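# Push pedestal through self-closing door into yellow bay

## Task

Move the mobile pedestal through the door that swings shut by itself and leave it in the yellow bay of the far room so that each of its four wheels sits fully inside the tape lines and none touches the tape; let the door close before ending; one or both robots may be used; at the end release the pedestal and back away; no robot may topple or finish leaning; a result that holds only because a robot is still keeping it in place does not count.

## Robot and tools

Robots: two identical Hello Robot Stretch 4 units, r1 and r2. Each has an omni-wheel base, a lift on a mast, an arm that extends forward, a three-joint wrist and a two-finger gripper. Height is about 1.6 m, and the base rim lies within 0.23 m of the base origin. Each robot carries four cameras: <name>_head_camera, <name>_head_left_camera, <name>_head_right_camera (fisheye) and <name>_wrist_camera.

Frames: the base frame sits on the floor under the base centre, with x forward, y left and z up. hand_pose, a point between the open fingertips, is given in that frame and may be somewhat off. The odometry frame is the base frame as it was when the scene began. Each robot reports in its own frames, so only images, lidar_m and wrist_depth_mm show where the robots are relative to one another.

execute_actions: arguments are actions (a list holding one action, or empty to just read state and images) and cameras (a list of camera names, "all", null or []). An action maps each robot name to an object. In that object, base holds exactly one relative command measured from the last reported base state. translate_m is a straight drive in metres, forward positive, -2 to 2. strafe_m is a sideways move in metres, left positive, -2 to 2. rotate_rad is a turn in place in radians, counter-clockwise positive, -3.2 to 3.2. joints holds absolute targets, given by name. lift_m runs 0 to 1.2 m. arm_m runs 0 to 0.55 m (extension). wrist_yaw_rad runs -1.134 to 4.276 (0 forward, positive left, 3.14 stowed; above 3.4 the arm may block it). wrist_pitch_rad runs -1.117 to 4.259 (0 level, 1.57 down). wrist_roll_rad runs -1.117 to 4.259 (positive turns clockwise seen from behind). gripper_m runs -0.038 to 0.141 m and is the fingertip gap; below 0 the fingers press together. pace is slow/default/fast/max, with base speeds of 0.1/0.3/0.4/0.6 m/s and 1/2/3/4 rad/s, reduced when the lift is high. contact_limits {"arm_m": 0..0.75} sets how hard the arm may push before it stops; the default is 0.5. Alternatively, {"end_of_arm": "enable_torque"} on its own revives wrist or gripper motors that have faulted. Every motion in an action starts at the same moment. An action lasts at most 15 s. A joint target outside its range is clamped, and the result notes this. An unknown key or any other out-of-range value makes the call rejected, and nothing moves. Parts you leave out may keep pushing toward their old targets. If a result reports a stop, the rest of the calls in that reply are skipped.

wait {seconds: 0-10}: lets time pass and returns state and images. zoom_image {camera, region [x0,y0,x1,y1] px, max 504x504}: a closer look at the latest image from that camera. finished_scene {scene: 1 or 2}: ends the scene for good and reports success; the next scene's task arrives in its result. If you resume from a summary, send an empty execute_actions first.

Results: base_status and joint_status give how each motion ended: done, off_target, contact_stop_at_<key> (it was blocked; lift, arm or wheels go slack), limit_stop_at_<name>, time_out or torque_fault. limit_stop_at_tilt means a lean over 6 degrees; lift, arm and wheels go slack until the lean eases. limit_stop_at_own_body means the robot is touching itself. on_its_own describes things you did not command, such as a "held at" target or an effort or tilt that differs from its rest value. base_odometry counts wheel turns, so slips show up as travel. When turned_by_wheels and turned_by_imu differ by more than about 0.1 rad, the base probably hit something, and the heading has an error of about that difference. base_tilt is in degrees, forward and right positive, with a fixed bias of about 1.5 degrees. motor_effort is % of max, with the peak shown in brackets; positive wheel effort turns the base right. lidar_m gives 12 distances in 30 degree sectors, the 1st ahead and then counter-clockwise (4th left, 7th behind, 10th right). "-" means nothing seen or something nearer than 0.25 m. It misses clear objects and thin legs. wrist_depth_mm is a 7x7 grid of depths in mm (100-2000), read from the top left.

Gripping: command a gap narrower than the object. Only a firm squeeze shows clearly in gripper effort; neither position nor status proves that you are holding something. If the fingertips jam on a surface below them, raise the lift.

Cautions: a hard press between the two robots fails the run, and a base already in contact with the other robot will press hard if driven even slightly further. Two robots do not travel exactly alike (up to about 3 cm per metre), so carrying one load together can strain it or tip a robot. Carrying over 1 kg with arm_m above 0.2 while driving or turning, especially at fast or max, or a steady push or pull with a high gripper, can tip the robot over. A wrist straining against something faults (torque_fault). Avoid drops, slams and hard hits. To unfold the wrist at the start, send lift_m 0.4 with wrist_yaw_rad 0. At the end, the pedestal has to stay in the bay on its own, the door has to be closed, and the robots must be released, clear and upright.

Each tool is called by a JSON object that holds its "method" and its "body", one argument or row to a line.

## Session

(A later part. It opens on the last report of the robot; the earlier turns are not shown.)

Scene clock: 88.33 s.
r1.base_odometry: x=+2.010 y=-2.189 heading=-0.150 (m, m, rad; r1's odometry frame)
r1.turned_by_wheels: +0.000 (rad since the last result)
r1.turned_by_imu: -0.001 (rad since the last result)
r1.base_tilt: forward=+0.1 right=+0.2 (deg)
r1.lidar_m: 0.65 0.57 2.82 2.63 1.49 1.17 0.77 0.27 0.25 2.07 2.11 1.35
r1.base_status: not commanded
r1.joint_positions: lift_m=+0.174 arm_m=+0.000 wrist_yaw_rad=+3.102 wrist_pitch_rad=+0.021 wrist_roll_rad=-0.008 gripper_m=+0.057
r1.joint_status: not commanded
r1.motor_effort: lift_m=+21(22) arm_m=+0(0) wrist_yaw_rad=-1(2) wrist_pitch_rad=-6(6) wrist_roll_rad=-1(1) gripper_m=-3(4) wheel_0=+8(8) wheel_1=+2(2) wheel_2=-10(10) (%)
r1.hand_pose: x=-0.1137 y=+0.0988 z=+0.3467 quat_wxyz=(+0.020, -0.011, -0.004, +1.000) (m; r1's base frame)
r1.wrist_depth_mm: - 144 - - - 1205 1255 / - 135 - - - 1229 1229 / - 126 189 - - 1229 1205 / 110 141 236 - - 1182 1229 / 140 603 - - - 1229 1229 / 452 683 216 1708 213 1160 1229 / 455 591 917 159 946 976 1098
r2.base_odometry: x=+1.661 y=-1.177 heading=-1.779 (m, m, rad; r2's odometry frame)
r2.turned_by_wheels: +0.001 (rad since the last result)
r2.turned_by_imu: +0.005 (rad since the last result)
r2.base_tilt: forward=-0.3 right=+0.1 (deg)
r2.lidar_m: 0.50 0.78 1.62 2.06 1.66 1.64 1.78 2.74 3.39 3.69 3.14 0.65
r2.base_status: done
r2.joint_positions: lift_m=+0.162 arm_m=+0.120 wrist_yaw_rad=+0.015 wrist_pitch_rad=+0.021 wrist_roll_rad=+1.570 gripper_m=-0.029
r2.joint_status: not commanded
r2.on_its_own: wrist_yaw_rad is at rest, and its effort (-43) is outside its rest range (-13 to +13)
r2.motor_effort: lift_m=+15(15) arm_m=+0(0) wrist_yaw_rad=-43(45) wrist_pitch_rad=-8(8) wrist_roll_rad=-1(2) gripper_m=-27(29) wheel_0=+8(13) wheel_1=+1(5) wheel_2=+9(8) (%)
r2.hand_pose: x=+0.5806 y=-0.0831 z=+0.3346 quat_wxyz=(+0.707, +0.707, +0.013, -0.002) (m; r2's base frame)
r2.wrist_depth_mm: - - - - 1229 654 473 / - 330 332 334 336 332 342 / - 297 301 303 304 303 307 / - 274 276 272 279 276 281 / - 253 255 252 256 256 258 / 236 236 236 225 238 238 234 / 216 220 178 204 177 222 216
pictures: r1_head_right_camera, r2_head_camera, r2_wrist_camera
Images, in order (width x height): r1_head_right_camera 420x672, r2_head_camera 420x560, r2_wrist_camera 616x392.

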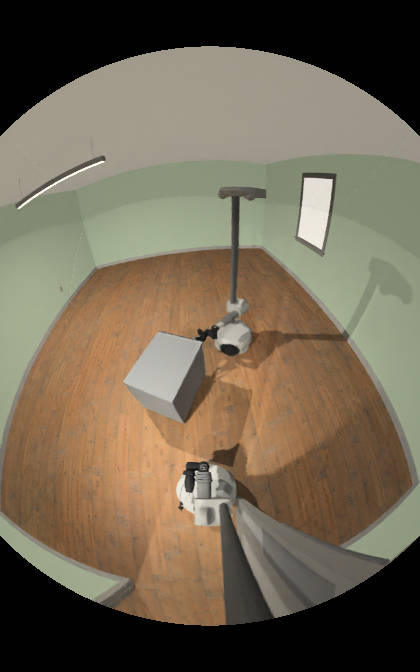

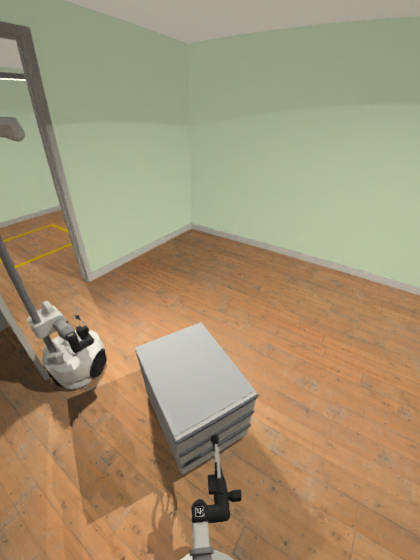

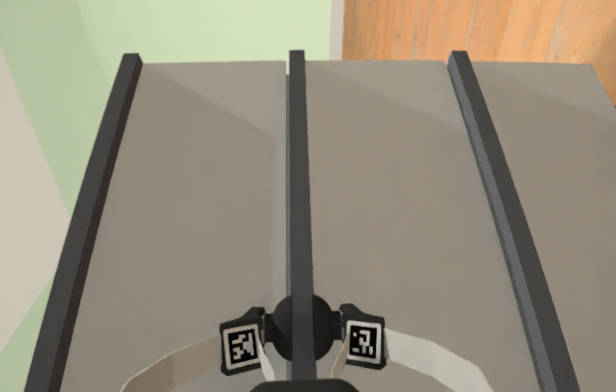

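{"method": "execute_actions", "body": {
  "actions": [
    {"r2":{"base":{"rotate_rad":-0.5},"joints":{"wrist_yaw_rad":0.9},"pace":"slow"}}
  ],
  "cameras": ["r2_head_left_camera"]
}}

{"method": "execute_actions", "body": {
  "actions": [
    {"r2":{"base":{"rotate_rad":-0.5},"joints":{"wrist_yaw_rad":1.3},"pace":"slow"}}
  ],
  "cameras": ["r2_wrist_camera","r2_head_left_camera"]
}}

Scene clock: 101.00 s.
r1.base_odometry: x=+2.010 y=-2.189 heading=-0.150 (m, m, rad; r1's odometry frame)
r1.turned_by_wheels: +0.000 (rad since the last result)
r1.turned_by_imu: -0.001 (rad since the last result)
r1.base_tilt: forward=+0.2 right=+0.2 (deg)
r1.lidar_m: 0.66 0.57 2.87 2.63 1.52 1.16 0.73 0.27 0.25 2.07 2.11 1.34
r1.base_status: not commanded
r1.joint_positions: lift_m=+0.174 arm_m=+0.000 wrist_yaw_rad=+3.102 wrist_pitch_rad=+0.021 wrist_roll_rad=-0.008 gripper_m=+0.057
r1.joint_status: not commanded
r1.motor_effort: lift_m=+22(22) arm_m=+0(0) wrist_yaw_rad=+0(1) wrist_pitch_rad=-6(6) wrist_roll_rad=-1(1) gripper_m=+1(7) wheel_0=+8(8) wheel_1=+2(2) wheel_2=-10(10) (%)
r1.hand_pose: x=-0.1137 y=+0.0988 z=+0.3467 quat_wxyz=(+0.020, -0.011, -0.004, +1.000) (m; r1's base frame)
r1.wrist_depth_mm: - 144 - - - 1205 1281 / - 135 - - - 1229 1255 / - 125 189 - - 1205 1229 / 110 141 236 - - 1205 1229 / 140 597 - - - 1182 1205 / 452 691 216 1708 213 1160 1229 / 459 585 904 159 946 960 1078
r2.base_odometry: x=+1.661 y=-1.177 heading=-2.279 (m, m, rad; r2's odometry frame)
r2.turned_by_wheels: -0.500 (rad since the last result)
r2.turned_by_imu: -0.488 (rad since the last result)
r2.base_tilt: forward=-0.3 right=+0.1 (deg)
r2.lidar_m: 0.64 0.50 0.79 1.64 2.02 1.65 1.63 1.80 2.84 3.39 3.74 3.15
r2.base_status: done
r2.joint_positions: lift_m=+0.162 arm_m=+0.120 wrist_yaw_rad=+0.900 wrist_pitch_rad=+0.020 wrist_roll_rad=+1.570 gripper_m=-0.029
r2.joint_status: all done
r2.motor_effort: lift_m=+17(16) arm_m=+0(0) wrist_yaw_rad=+0(74) wrist_pitch_rad=-7(9) wrist_roll_rad=-1(2) gripper_m=-18(29) wheel_0=+1(14) wheel_1=+1(8) wheel_2=+0(9) (%)
r2.hand_pose: x=+0.5387 y=+0.1716 z=+0.3347 quat_wxyz=(+0.640, +0.633, +0.314, +0.301) (m; r2's base frame)
r2.wrist_depth_mm: - - - - 1229 654 473 / - 277 279 282 283 283 287 / - 274 276 278 279 281 283 / - 271 273 276 277 277 279 / - 267 270 271 273 274 276 / - 265 266 205 270 271 273 / - 263 177 195 175 267 270
pictures: r2_head_left_camera
Images, in order (width x height): r2_head_left_camera 420x672.

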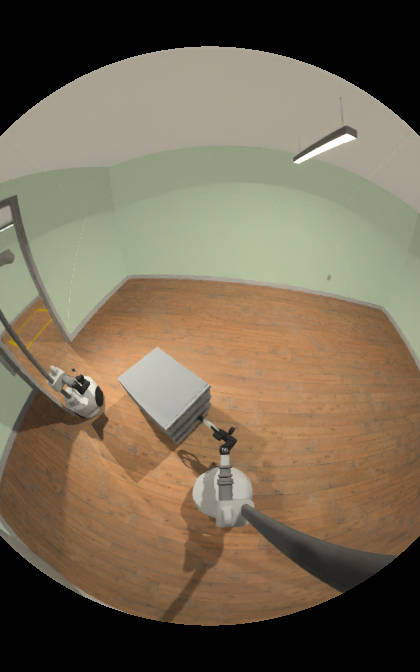

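Scene clock: 102.70 s.
r1.base_odometry: x=+2.010 y=-2.189 heading=-0.150 (m, m, rad; r1's odometry frame)
r1.turned_by_wheels: +0.000 (rad since the last result)
r1.turned_by_imu: +0.000 (rad since the last result)
r1.base_tilt: forward=+0.2 right=+0.3 (deg)
r1.lidar_m: 0.64 0.54 2.85 2.64 1.50 1.17 0.77 0.26 0.25 2.06 2.10 1.35
r1.base_status: not commanded
r1.joint_positions: lift_m=+0.174 arm_m=+0.000 wrist_yaw_rad=+3.102 wrist_pitch_rad=+0.021 wrist_roll_rad=-0.008 gripper_m=+0.057
r1.joint_status: not commanded
r1.motor_effort: lift_m=+22(21) arm_m=+0(0) wrist_yaw_rad=+1(1) wrist_pitch_rad=-6(6) wrist_roll_rad=-1(1) gripper_m=-6(3) wheel_0=+8(8) wheel_1=+2(2) wheel_2=-10(10) (%)
r1.hand_pose: x=-0.1137 y=+0.0988 z=+0.3467 quat_wxyz=(+0.020, -0.011, -0.004, +1.000) (m; r1's base frame)
r1.wrist_depth_mm: - 144 - - - 1205 1229 / - 135 - - - 1229 1229 / - 125 189 - - 1229 1255 / 110 141 236 - - 1182 1229 / 139 591 - - - 1182 1229 / 449 691 216 1756 213 1182 1205 / 462 597 904 159 946 976 1078
r2.base_odometry: x=+1.661 y=-1.177 heading=-2.778 (m, m, rad; r2's odometry frame)
r2.turned_by_wheels: -0.500 (rad since the last result)
r2.turned_by_imu: -0.487 (rad since the last result)
r2.base_tilt: forward=-0.3 right=+0.2 (deg)
r2.lidar_m: 3.12 0.60 0.50 1.04 2.40 2.02 1.64 1.63 1.83 2.91 3.39 3.77
r2.base_status: done
r2.joint_positions: lift_m=+0.162 arm_m=+0.120 wrist_yaw_rad=+1.300 wrist_pitch_rad=+0.020 wrist_roll_rad=+1.570 gripper_m=-0.029
r2.joint_status: all done
r2.motor_effort: lift_m=+16(17) arm_m=+0(0) wrist_yaw_rad=+1(4) wrist_pitch_rad=-7(6) wrist_roll_rad=-2(2) gripper_m=-18(18) wheel_0=+2(5) wheel_1=+0(5) wheel_2=+1(2) (%)
r2.hand_pose: x=+0.4524 y=+0.2545 z=+0.3347 quat_wxyz=(+0.568, +0.558, +0.433, +0.422) (m; r2's base frame)
r2.wrist_depth_mm: - - - - 1229 654 473 / - - - - 1281 661 466 / - - - - 1281 676 469 / - - - - 1025 585 452 / - - 413 415 418 418 430 / - - 402 206 404 407 413 / - - 177 195 175 399 402
pictures: r2_head_left_camera, r2_wrist_camera
Images, in order (width x height): r2_head_left_camera 420x672, r2_wrist_camera 616x392.

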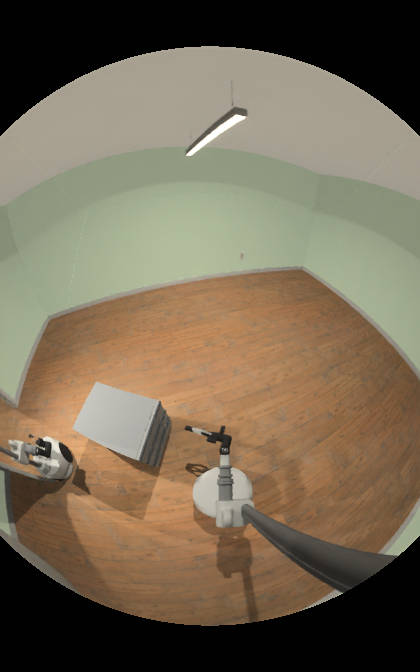

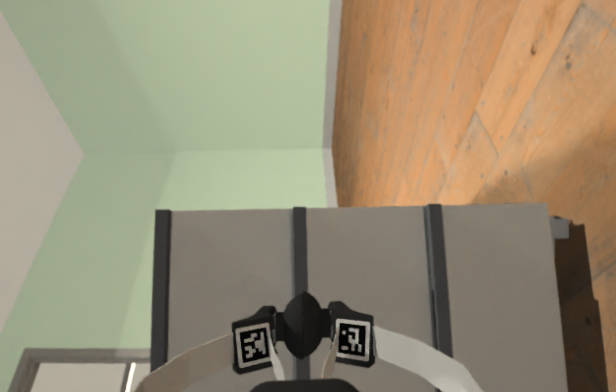

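{"method": "execute_actions", "body": {
  "actions": [
    {"r2":{"base":{"strafe_m":-0.15},"joints":{"wrist_yaw_rad":0,"arm_m":0.03,"wrist_roll_rad":0,"gripper_m":0.14,"lift_m":0.1}}}
  ],
  "cameras": []
}}

{"method": "execute_actions", "body": {
  "actions": [
    {"r2":{"base":{"translate_m":0.33}}}
  ],
  "cameras": []
}}

{"method": "execute_actions", "body": {
  "actions": [
    {"r2":{"base":{"rotate_rad":1.53}}}
  ],
  "cameras": ["r2_head_camera"]
}}

{"method": "execute_actions", "body": {
  "actions": [
    {"r2":{"base":{"translate_m":0.4},"pace":"slow"}}
  ],
  "cameras": ["r2_head_camera"]
}}

Scene clock: 114.67 s.
r1.base_odometry: x=+2.010 y=-2.189 heading=-0.150 (m, m, rad; r1's odometry frame)
r1.turned_by_wheels: +0.000 (rad since the last result)
r1.turned_by_imu: -0.001 (rad since the last result)
r1.base_tilt: forward=+0.1 right=+0.2 (deg)
r1.lidar_m: 0.62 0.58 2.84 2.64 1.51 1.18 0.74 0.28 0.25 2.07 2.10 1.47
r1.base_status: not commanded
r1.joint_positions: lift_m=+0.174 arm_m=+0.000 wrist_yaw_rad=+3.102 wrist_pitch_rad=+0.021 wrist_roll_rad=-0.008 gripper_m=+0.057
r1.joint_status: not commanded
r1.motor_effort: lift_m=+22(22) arm_m=+0(0) wrist_yaw_rad=+2(0) wrist_pitch_rad=-7(6) wrist_roll_rad=-2(1) gripper_m=-5(4) wheel_0=+8(8) wheel_1=+2(1) wheel_2=-11(10) (%)
r1.hand_pose: x=-0.1137 y=+0.0988 z=+0.3467 quat_wxyz=(+0.020, -0.011, -0.004, +1.000) (m; r1's base frame)
r1.wrist_depth_mm: - 144 - - - 1229 1205 / - 135 - - - 1205 1229 / - 125 189 - - 1182 1229 / 110 141 236 - - 1182 1255 / 139 591 - - - 1205 1229 / 455 691 217 1661 213 1182 1205 / 462 591 917 159 946 960 1060
r2.base_odometry: x=+1.608 y=-1.036 heading=-2.778 (m, m, rad; r2's odometry frame)
r2.turned_by_wheels: +0.000 (rad since the last result)
r2.turned_by_imu: +0.000 (rad since the last result)
r2.base_tilt: forward=-0.2 right=+0.2 (deg)
r2.lidar_m: 3.17 0.79 0.64 0.72 2.54 1.96 1.59 1.57 1.74 2.84 3.24 3.64
r2.base_status: done
r2.joint_positions: lift_m=+0.100 arm_m=+0.031 wrist_yaw_rad=+0.000 wrist_pitch_rad=+0.021 wrist_roll_rad=+0.000 gripper_m=+0.140
r2.joint_status: all done
r2.motor_effort: lift_m=+15(15) arm_m=-5(9) wrist_yaw_rad=-1(11) wrist_pitch_rad=-7(7) wrist_roll_rad=-2(6) gripper_m=+2(20) wheel_0=+0(8) wheel_1=+0(8) wheel_2=+1(1) (%)
r2.hand_pose: x=+0.4901 y=-0.0873 z=+0.2728 quat_wxyz=(+1.000, +0.000, +0.010, +0.000) (m; r2's base frame)
r2.wrist_depth_mm: - - - - - - - / - - - - - - - / - - - - - - - / - - - - - - - / - - - - - - - / 1464 1308 1464 1430 1397 1182 1308 / 891 798 759 159 788 809 842
pictures: none
No camera images: the call's "cameras" was empty. Leave "cameras" out to get every camera's image.

Scene clock: 117.23 s.
r1.base_odometry: x=+2.010 y=-2.189 heading=-0.150 (m, m, rad; r1's odometry frame)
r1.turned_by_wheels: +0.000 (rad since the last result)
r1.turned_by_imu: -0.001 (rad since the last result)
r1.base_tilt: forward=+0.1 right=+0.2 (deg)
r1.lidar_m: 0.64 0.57 2.85 2.64 1.52 1.18 0.76 0.28 0.25 2.07 2.10 2.68
r1.base_status: not commanded
r1.joint_positions: lift_m=+0.174 arm_m=+0.000 wrist_yaw_rad=+3.102 wrist_pitch_rad=+0.021 wrist_roll_rad=-0.008 gripper_m=+0.057
r1.joint_status: not commanded
r1.motor_effort: lift_m=+22(22) arm_m=+0(0) wrist_yaw_rad=+1(0) wrist_pitch_rad=-6(6) wrist_roll_rad=-2(1) gripper_m=-3(3) wheel_0=+8(8) wheel_1=+2(2) wheel_2=-10(10) (%)
r1.hand_pose: x=-0.1137 y=+0.0988 z=+0.3467 quat_wxyz=(+0.020, -0.011, -0.004, +1.000) (m; r1's base frame)
r1.wrist_depth_mm: - 143 - - - 1229 1255 / - 135 - - - 1205 1255 / - 125 189 - - 1229 1229 / 110 141 236 - - 1205 1229 / 139 597 - - - 1205 1229 / 452 691 216 1708 213 1182 1229 / 462 597 904 159 931 960 1060
r2.base_odometry: x=+1.300 y=-1.154 heading=-2.778 (m, m, rad; r2's odometry frame)
r2.turned_by_wheels: +0.000 (rad since the last result)
r2.turned_by_imu: +0.001 (rad since the last result)
r2.base_tilt: forward=-0.3 right=+0.2 (deg)
r2.lidar_m: 2.85 2.85 0.59 0.58 1.51 2.32 1.90 1.88 2.08 3.16 3.15 3.48
r2.base_status: done
r2.joint_positions: lift_m=+0.100 arm_m=+0.031 wrist_yaw_rad=+0.000 wrist_pitch_rad=+0.021 wrist_roll_rad=+0.000 gripper_m=+0.140
r2.joint_status: not commanded
r2.motor_effort: lift_m=+16(16) arm_m=-4(4) wrist_yaw_rad=-1(1) wrist_pitch_rad=-6(6) wrist_roll_rad=-3(3) gripper_m=+2(1) wheel_0=-1(5) wheel_1=+1(5) wheel_2=+1(9) (%)
r2.hand_pose: x=+0.4901 y=-0.0874 z=+0.2727 quat_wxyz=(+1.000, +0.000, +0.010, +0.000) (m; r2's base frame)
r2.wrist_depth_mm: - - - - - - - / - - - - - - - / - - - - - - - / - - - - - - - / - - - - - - - / 1499 1281 1464 1464 1366 1205 1308 / 904 798 759 159 788 798 842
pictures: none
No camera images: the call's "cameras" was empty. Leave "cameras" out to get every camera's image.

Scene clock: 119.27 s.
r1.base_odometry: x=+2.010 y=-2.189 heading=-0.150 (m, m, rad; r1's odometry frame)
r1.turned_by_wheels: +0.000 (rad since the last result)
r1.turned_by_imu: -0.001 (rad since the last result)
r1.base_tilt: forward=+0.2 right=+0.2 (deg)
r1.lidar_m: 0.62 0.55 2.83 2.64 1.49 1.18 0.77 0.27 0.25 2.05 2.11 2.68
r1.base_status: not commanded
r1.joint_positions: lift_m=+0.174 arm_m=+0.000 wrist_yaw_rad=+3.102 wrist_pitch_rad=+0.021 wrist_roll_rad=-0.008 gripper_m=+0.057
r1.joint_status: not commanded
r1.motor_effort: lift_m=+21(21) arm_m=+0(0) wrist_yaw_rad=+3(1) wrist_pitch_rad=-6(6) wrist_roll_rad=-1(2) gripper_m=+0(5) wheel_0=+8(8) wheel_1=+2(2) wheel_2=-10(10) (%)
r1.hand_pose: x=-0.1137 y=+0.0988 z=+0.3467 quat_wxyz=(+0.020, -0.011, -0.004, +1.000) (m; r1's base frame)
r1.wrist_depth_mm: - 144 - - - 1229 1281 / - 135 - - - 1205 1255 / - 126 189 - - 1229 1205 / 110 141 236 - - 1182 1229 / 139 591 - - - 1182 1229 / 449 691 217 1756 213 1182 1205 / 462 591 931 159 960 960 1060
r2.base_odometry: x=+1.300 y=-1.154 heading=-1.248 (m, m, rad; r2's odometry frame)
r2.turned_by_wheels: +1.530 (rad since the last result)
r2.turned_by_imu: +1.492 (rad since the last result)
r2.base_tilt: forward=-0.3 right=+0.1 (deg)
r2.lidar_m: 0.57 0.66 2.41 1.92 1.90 2.04 3.17 3.13 3.41 2.87 2.86 0.57
r2.base_status: done
r2.joint_positions: lift_m=+0.100 arm_m=+0.031 wrist_yaw_rad=+0.000 wrist_pitch_rad=+0.021 wrist_roll_rad=+0.000 gripper_m=+0.140
r2.joint_status: not commanded
r2.motor_effort: lift_m=+16(16) arm_m=-5(5) wrist_yaw_rad=-1(1) wrist_pitch_rad=-7(7) wrist_roll_rad=-3(2) gripper_m=+2(2) wheel_0=+0(6) wheel_1=+0(6) wheel_2=-1(8) (%)
r2.hand_pose: x=+0.4901 y=-0.0874 z=+0.2727 quat_wxyz=(+1.000, +0.000, +0.010, +0.000) (m; r2's base frame)
r2.wrist_depth_mm: - 1921 - - - - - / 364 355 347 342 332 - - / 362 353 345 340 330 - - / 357 349 343 334 327 - - / 353 345 338 332 324 - - / 351 343 336 327 322 1182 1281 / 347 338 320 159 315 768 842
pictures: r2_head_camera
Images, in order (width x height): r2_head_camera 420x560.

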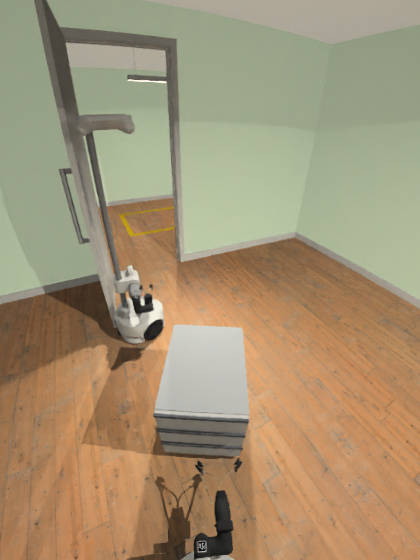

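Scene clock: 124.53 s.
r1.base_odometry: x=+2.010 y=-2.189 heading=-0.150 (m, m, rad; r1's odometry frame)
r1.turned_by_wheels: +0.000 (rad since the last result)
r1.turned_by_imu: -0.001 (rad since the last result)
r1.base_tilt: forward=+0.2 right=+0.2 (deg)
r1.lidar_m: 0.56 0.34 0.42 2.64 1.51 1.16 0.78 0.26 0.25 2.07 2.11 2.68
r1.base_status: not commanded
r1.joint_positions: lift_m=+0.174 arm_m=+0.000 wrist_yaw_rad=+3.102 wrist_pitch_rad=+0.021 wrist_roll_rad=-0.008 gripper_m=+0.057
r1.joint_status: not commanded
r1.motor_effort: lift_m=+22(22) arm_m=+0(0) wrist_yaw_rad=+1(1) wrist_pitch_rad=-6(6) wrist_roll_rad=-1(1) gripper_m=-3(4) wheel_0=+8(8) wheel_1=+2(2) wheel_2=-10(10) (%)
r1.hand_pose: x=-0.1137 y=+0.0988 z=+0.3467 quat_wxyz=(+0.020, -0.011, -0.004, +1.000) (m; r1's base frame)
r1.wrist_depth_mm: - 144 - - - 1229 1229 / - 135 - - - 1229 1281 / - 125 189 - - 1205 1229 / 110 141 236 - - 1229 1229 / 139 603 - - - 1182 1205 / 452 691 217 1708 213 1205 1229 / 459 591 904 159 931 976 1078
r2.base_odometry: x=+1.426 y=-1.533 heading=-1.248 (m, m, rad; r2's odometry frame)
r2.turned_by_wheels: +0.000 (rad since the last result)
r2.turned_by_imu: -0.001 (rad since the last result)
r2.base_tilt: forward=-0.3 right=+0.2 (deg)
r2.lidar_m: 0.46 0.50 2.48 2.08 2.04 2.24 3.50 3.52 3.40 2.74 2.69 0.50
r2.base_status: done
r2.joint_positions: lift_m=+0.100 arm_m=+0.029 wrist_yaw_rad=-0.004 wrist_pitch_rad=+0.020 wrist_roll_rad=+0.000 gripper_m=+0.140
r2.joint_status: not commanded
r2.motor_effort: lift_m=+16(16) arm_m=+3(5) wrist_yaw_rad=+11(44) wrist_pitch_rad=-4(7) wrist_roll_rad=-1(3) gripper_m=-2(2) wheel_0=+2(6) wheel_1=+4(6) wheel_2=-6(14) (%)
r2.hand_pose: x=+0.4884 y=-0.0885 z=+0.2729 quat_wxyz=(+1.000, +0.000, +0.010, -0.002) (m; r2's base frame)
r2.wrist_depth_mm: 240 241 242 244 246 248 - / 237 238 240 242 243 246 - / 235 236 238 239 241 243 - / 233 235 236 237 238 240 - / 230 231 233 235 236 237 - / 228 229 230 232 234 235 1308 / 226 198 228 230 231 234 831
pictures: r2_head_camera
Images, in order (width x height): r2_head_camera 420x560.

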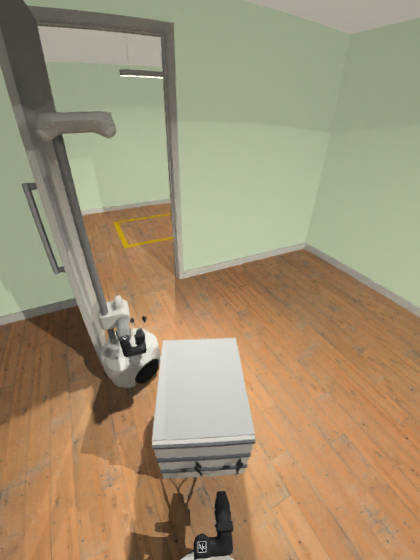

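{"method": "execute_actions", "body": {
  "actions": [
    {"r1":{"joints":{"lift_m":0.55,"wrist_yaw_rad":1.6,"gripper_m":0}},"r2":{"base":{"translate_m":-0.15}}}
  ],
  "cameras": []
}}

{"method": "execute_actions", "body": {
  "actions": [
    {"r1":{"joints":{"wrist_yaw_rad":0},"base":{"rotate_rad":3.18},"pace":"slow"},"r2":{"base":{"rotate_rad":0.3}}}
  ],
  "cameras": []
}}

{"method": "execute_actions", "body": {
  "actions": [
    {"r1":{"joints":{"arm_m":0.2},"base":{"translate_m":-0.1},"pace":"slow"},"r2":{"base":{"strafe_m":-0.15}}}
  ],
  "cameras": ["r2_head_camera","r1_head_left_camera"]
}}

Scene clock: 139.13 s.
r1.base_odometry: x=+2.010 y=-2.189 heading=-0.150 (m, m, rad; r1's odometry frame)
r1.turned_by_wheels: +0.000 (rad since the last result)
r1.turned_by_imu: -0.001 (rad since the last result)
r1.base_tilt: forward=+0.2 right=+0.2 (deg)
r1.lidar_m: 0.56 0.34 0.42 2.64 1.52 1.18 0.77 0.26 0.25 2.05 2.11 2.70
r1.base_status: not commanded
r1.joint_positions: lift_m=+0.550 arm_m=+0.000 wrist_yaw_rad=+1.600 wrist_pitch_rad=+0.021 wrist_roll_rad=-0.007 gripper_m=+0.000
r1.joint_status: all done
r1.motor_effort: lift_m=+24(25) arm_m=+0(0) wrist_yaw_rad=-3(14) wrist_pitch_rad=-6(12) wrist_roll_rad=-2(3) gripper_m=-6(6) wheel_0=+7(8) wheel_1=+1(2) wheel_2=-9(10) (%)
r1.hand_pose: x=+0.2500 y=+0.2909 z=+0.7219 quat_wxyz=(+0.697, -0.010, +0.005, +0.717) (m; r1's base frame)
r1.wrist_depth_mm: - - - - - - - / - - - - - - - / - - - - - - - / - - - - - - - / - - - - - - - / - - - 208 - - - / 1863 - 175 183 175 - 1921
r2.base_odometry: x=+1.379 y=-1.391 heading=-1.248 (m, m, rad; r2's odometry frame)
r2.turned_by_wheels: +0.000 (rad since the last result)
r2.turned_by_imu: +0.000 (rad since the last result)
r2.base_tilt: forward=-0.3 right=+0.2 (deg)
r2.lidar_m: 0.63 0.67 2.51 2.03 1.98 2.14 3.39 3.36 3.48 2.78 2.76 0.65
r2.base_status: done
r2.joint_positions: lift_m=+0.100 arm_m=+0.029 wrist_yaw_rad=+0.000 wrist_pitch_rad=+0.020 wrist_roll_rad=+0.000 gripper_m=+0.140
r2.joint_status: not commanded
r2.motor_effort: lift_m=+16(16) arm_m=+3(3) wrist_yaw_rad=+0(10) wrist_pitch_rad=-5(5) wrist_roll_rad=-2(1) gripper_m=+1(2) wheel_0=+0(5) wheel_1=-1(6) wheel_2=-1(7) (%)
r2.hand_pose: x=+0.4887 y=-0.0875 z=+0.2728 quat_wxyz=(+1.000, +0.000, +0.010, +0.000) (m; r2's base frame)
r2.wrist_depth_mm: 1308 - - - - - - / 387 387 389 394 397 - - / 387 387 389 389 394 - - / 382 382 384 387 389 - - / 377 379 382 382 387 - - / 375 375 377 382 382 1182 1308 / 370 357 362 158 366 798 842
pictures: none
No camera images: the call's "cameras" was empty. Leave "cameras" out to get every camera's image.

Scene clock: 143.60 s.
r1.base_odometry: x=+2.011 y=-2.189 heading=+3.029 (m, m, rad; r1's odometry frame)
r1.turned_by_wheels: +3.178 (rad since the last result)
r1.turned_by_imu: +3.147 (rad since the last result)
r1.base_tilt: forward=+0.2 right=+0.3 (deg)
r1.lidar_m: 0.71 0.28 0.25 2.07 2.13 2.74 0.51 0.33 0.47 2.66 1.44 1.17
r1.base_status: done
r1.joint_positions: lift_m=+0.550 arm_m=+0.000 wrist_yaw_rad=+0.000 wrist_pitch_rad=+0.021 wrist_roll_rad=-0.007 gripper_m=+0.000
r1.joint_status: all done
r1.motor_effort: lift_m=+22(24) arm_m=+0(0) wrist_yaw_rad=+2(7) wrist_pitch_rad=-6(7) wrist_roll_rad=-2(2) gripper_m=-6(7) wheel_0=-10(16) wheel_1=-3(14) wheel_2=-6(9) (%)
r1.hand_pose: x=+0.4595 y=-0.0874 z=+0.7221 quat_wxyz=(+1.000, -0.004, +0.010, +0.000) (m; r1's base frame)
r1.wrist_depth_mm: 415 591 - - - - 842 / 407 591 - - - - 842 / 407 597 - - - - 820 / 404 591 - - - - 820 / 404 597 - - - - 820 / 404 591 - 208 - - 820 / 410 544 175 183 176 - 831
r2.base_odometry: x=+1.379 y=-1.391 heading=-0.948 (m, m, rad; r2's odometry frame)
r2.turned_by_wheels: +0.300 (rad since the last result)
r2.turned_by_imu: +0.293 (rad since the last result)
r2.base_tilt: forward=-0.3 right=+0.2 (deg)
r2.lidar_m: 0.63 2.46 2.11 1.98 2.02 2.60 3.39 3.45 2.94 2.76 2.82 0.62
r2.base_status: done
r2.joint_positions: lift_m=+0.100 arm_m=+0.029 wrist_yaw_rad=+0.000 wrist_pitch_rad=+0.020 wrist_roll_rad=+0.000 gripper_m=+0.140
r2.joint_status: not commanded
r2.motor_effort: lift_m=+16(16) arm_m=+4(4) wrist_yaw_rad=+0(0) wrist_pitch_rad=-5(5) wrist_roll_rad=-1(2) gripper_m=+3(1) wheel_0=+0(4) wheel_1=-1(5) wheel_2=+1(3) (%)
r2.hand_pose: x=+0.4887 y=-0.0874 z=+0.2728 quat_wxyz=(+1.000, +0.000, +0.010, +0.000) (m; r2's base frame)
r2.wrist_depth_mm: - - 1397 - - - - / - - 1308 394 366 347 330 / - - 1308 392 368 343 329 / - - 1281 384 364 340 322 / - - 1118 384 359 340 324 / 1464 1281 1025 379 357 329 322 / 917 809 397 159 345 327 319
pictures: none
No camera images: the call's "cameras" was empty. Leave "cameras" out to get every camera's image.

Scene clock: 146.87 s.
r1.base_odometry: x=+2.110 y=-2.200 heading=+3.028 (m, m, rad; r1's odometry frame)
r1.turned_by_wheels: -0.001 (rad since the last result)
r1.turned_by_imu: -0.002 (rad since the last result)
r1.base_tilt: forward=+0.2 right=+0.3 (deg)
r1.lidar_m: 0.43 0.25 1.35 2.06 2.11 2.70 0.46 0.30 0.27 2.66 1.65 1.26
r1.base_status: done
r1.joint_positions: lift_m=+0.550 arm_m=+0.198 wrist_yaw_rad=+0.000 wrist_pitch_rad=+0.021 wrist_roll_rad=-0.007 gripper_m=+0.000
r1.joint_status: all done
r1.motor_effort: lift_m=+22(22) arm_m=+9(8) wrist_yaw_rad=+0(2) wrist_pitch_rad=-6(7) wrist_roll_rad=-2(1) gripper_m=-6(7) wheel_0=-11(12) wheel_1=-2(7) wheel_2=+1(12) (%)
r1.hand_pose: x=+0.6577 y=-0.0874 z=+0.7221 quat_wxyz=(+1.000, -0.004, +0.010, +0.000) (m; r1's base frame)
r1.wrist_depth_mm: 359 580 - - - - - / 355 580 - - - - - / 355 585 - - - - - / 355 585 - - - - - / 353 580 - - - - - / 353 580 - 208 - - - / 364 535 175 182 176 1983 1808
r2.base_odometry: x=+1.257 y=-1.478 heading=-0.948 (m, m, rad; r2's odometry frame)
r2.turned_by_wheels: +0.000 (rad since the last result)
r2.turned_by_imu: +0.000 (rad since the last result)
r2.base_tilt: forward=-0.2 right=+0.2 (deg)
r2.lidar_m: 0.57 1.35 2.26 2.13 2.19 2.83 3.39 3.43 2.78 2.61 2.66 0.57
r2.base_status: done
r2.joint_positions: lift_m=+0.100 arm_m=+0.029 wrist_yaw_rad=+0.000 wrist_pitch_rad=+0.020 wrist_roll_rad=+0.000 gripper_m=+0.140
r2.joint_status: not commanded
r2.motor_effort: lift_m=+16(16) arm_m=+3(3) wrist_yaw_rad=+0(0) wrist_pitch_rad=-6(6) wrist_roll_rad=-2(2) gripper_m=+0(2) wheel_0=+0(6) wheel_1=+1(8) wheel_2=+1(3) (%)
r2.hand_pose: x=+0.4887 y=-0.0874 z=+0.2728 quat_wxyz=(+1.000, +0.000, +0.010, +0.000) (m; r2's base frame)
r2.wrist_depth_mm: - - 960 - - 312 - / - 399 366 345 324 309 - / - 394 368 342 322 306 - / - 389 362 338 317 298 - / - 387 362 336 315 300 - / 1464 382 357 334 314 291 1308 / 904 355 342 159 307 290 842
pictures: r1_head_left_camera, r2_head_camera
Images, in order (width x height): r1_head_left_camera 420x672, r2_head_camera 420x560.

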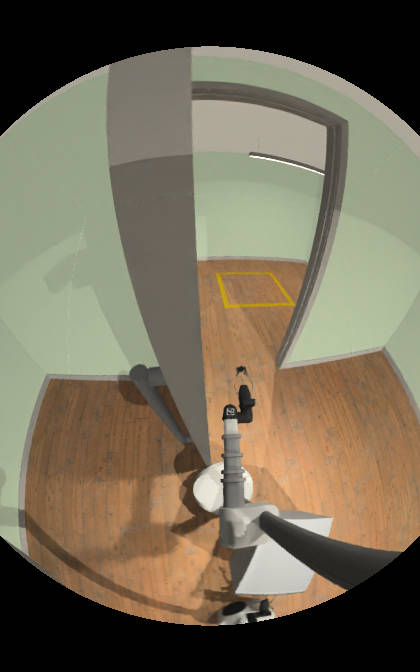

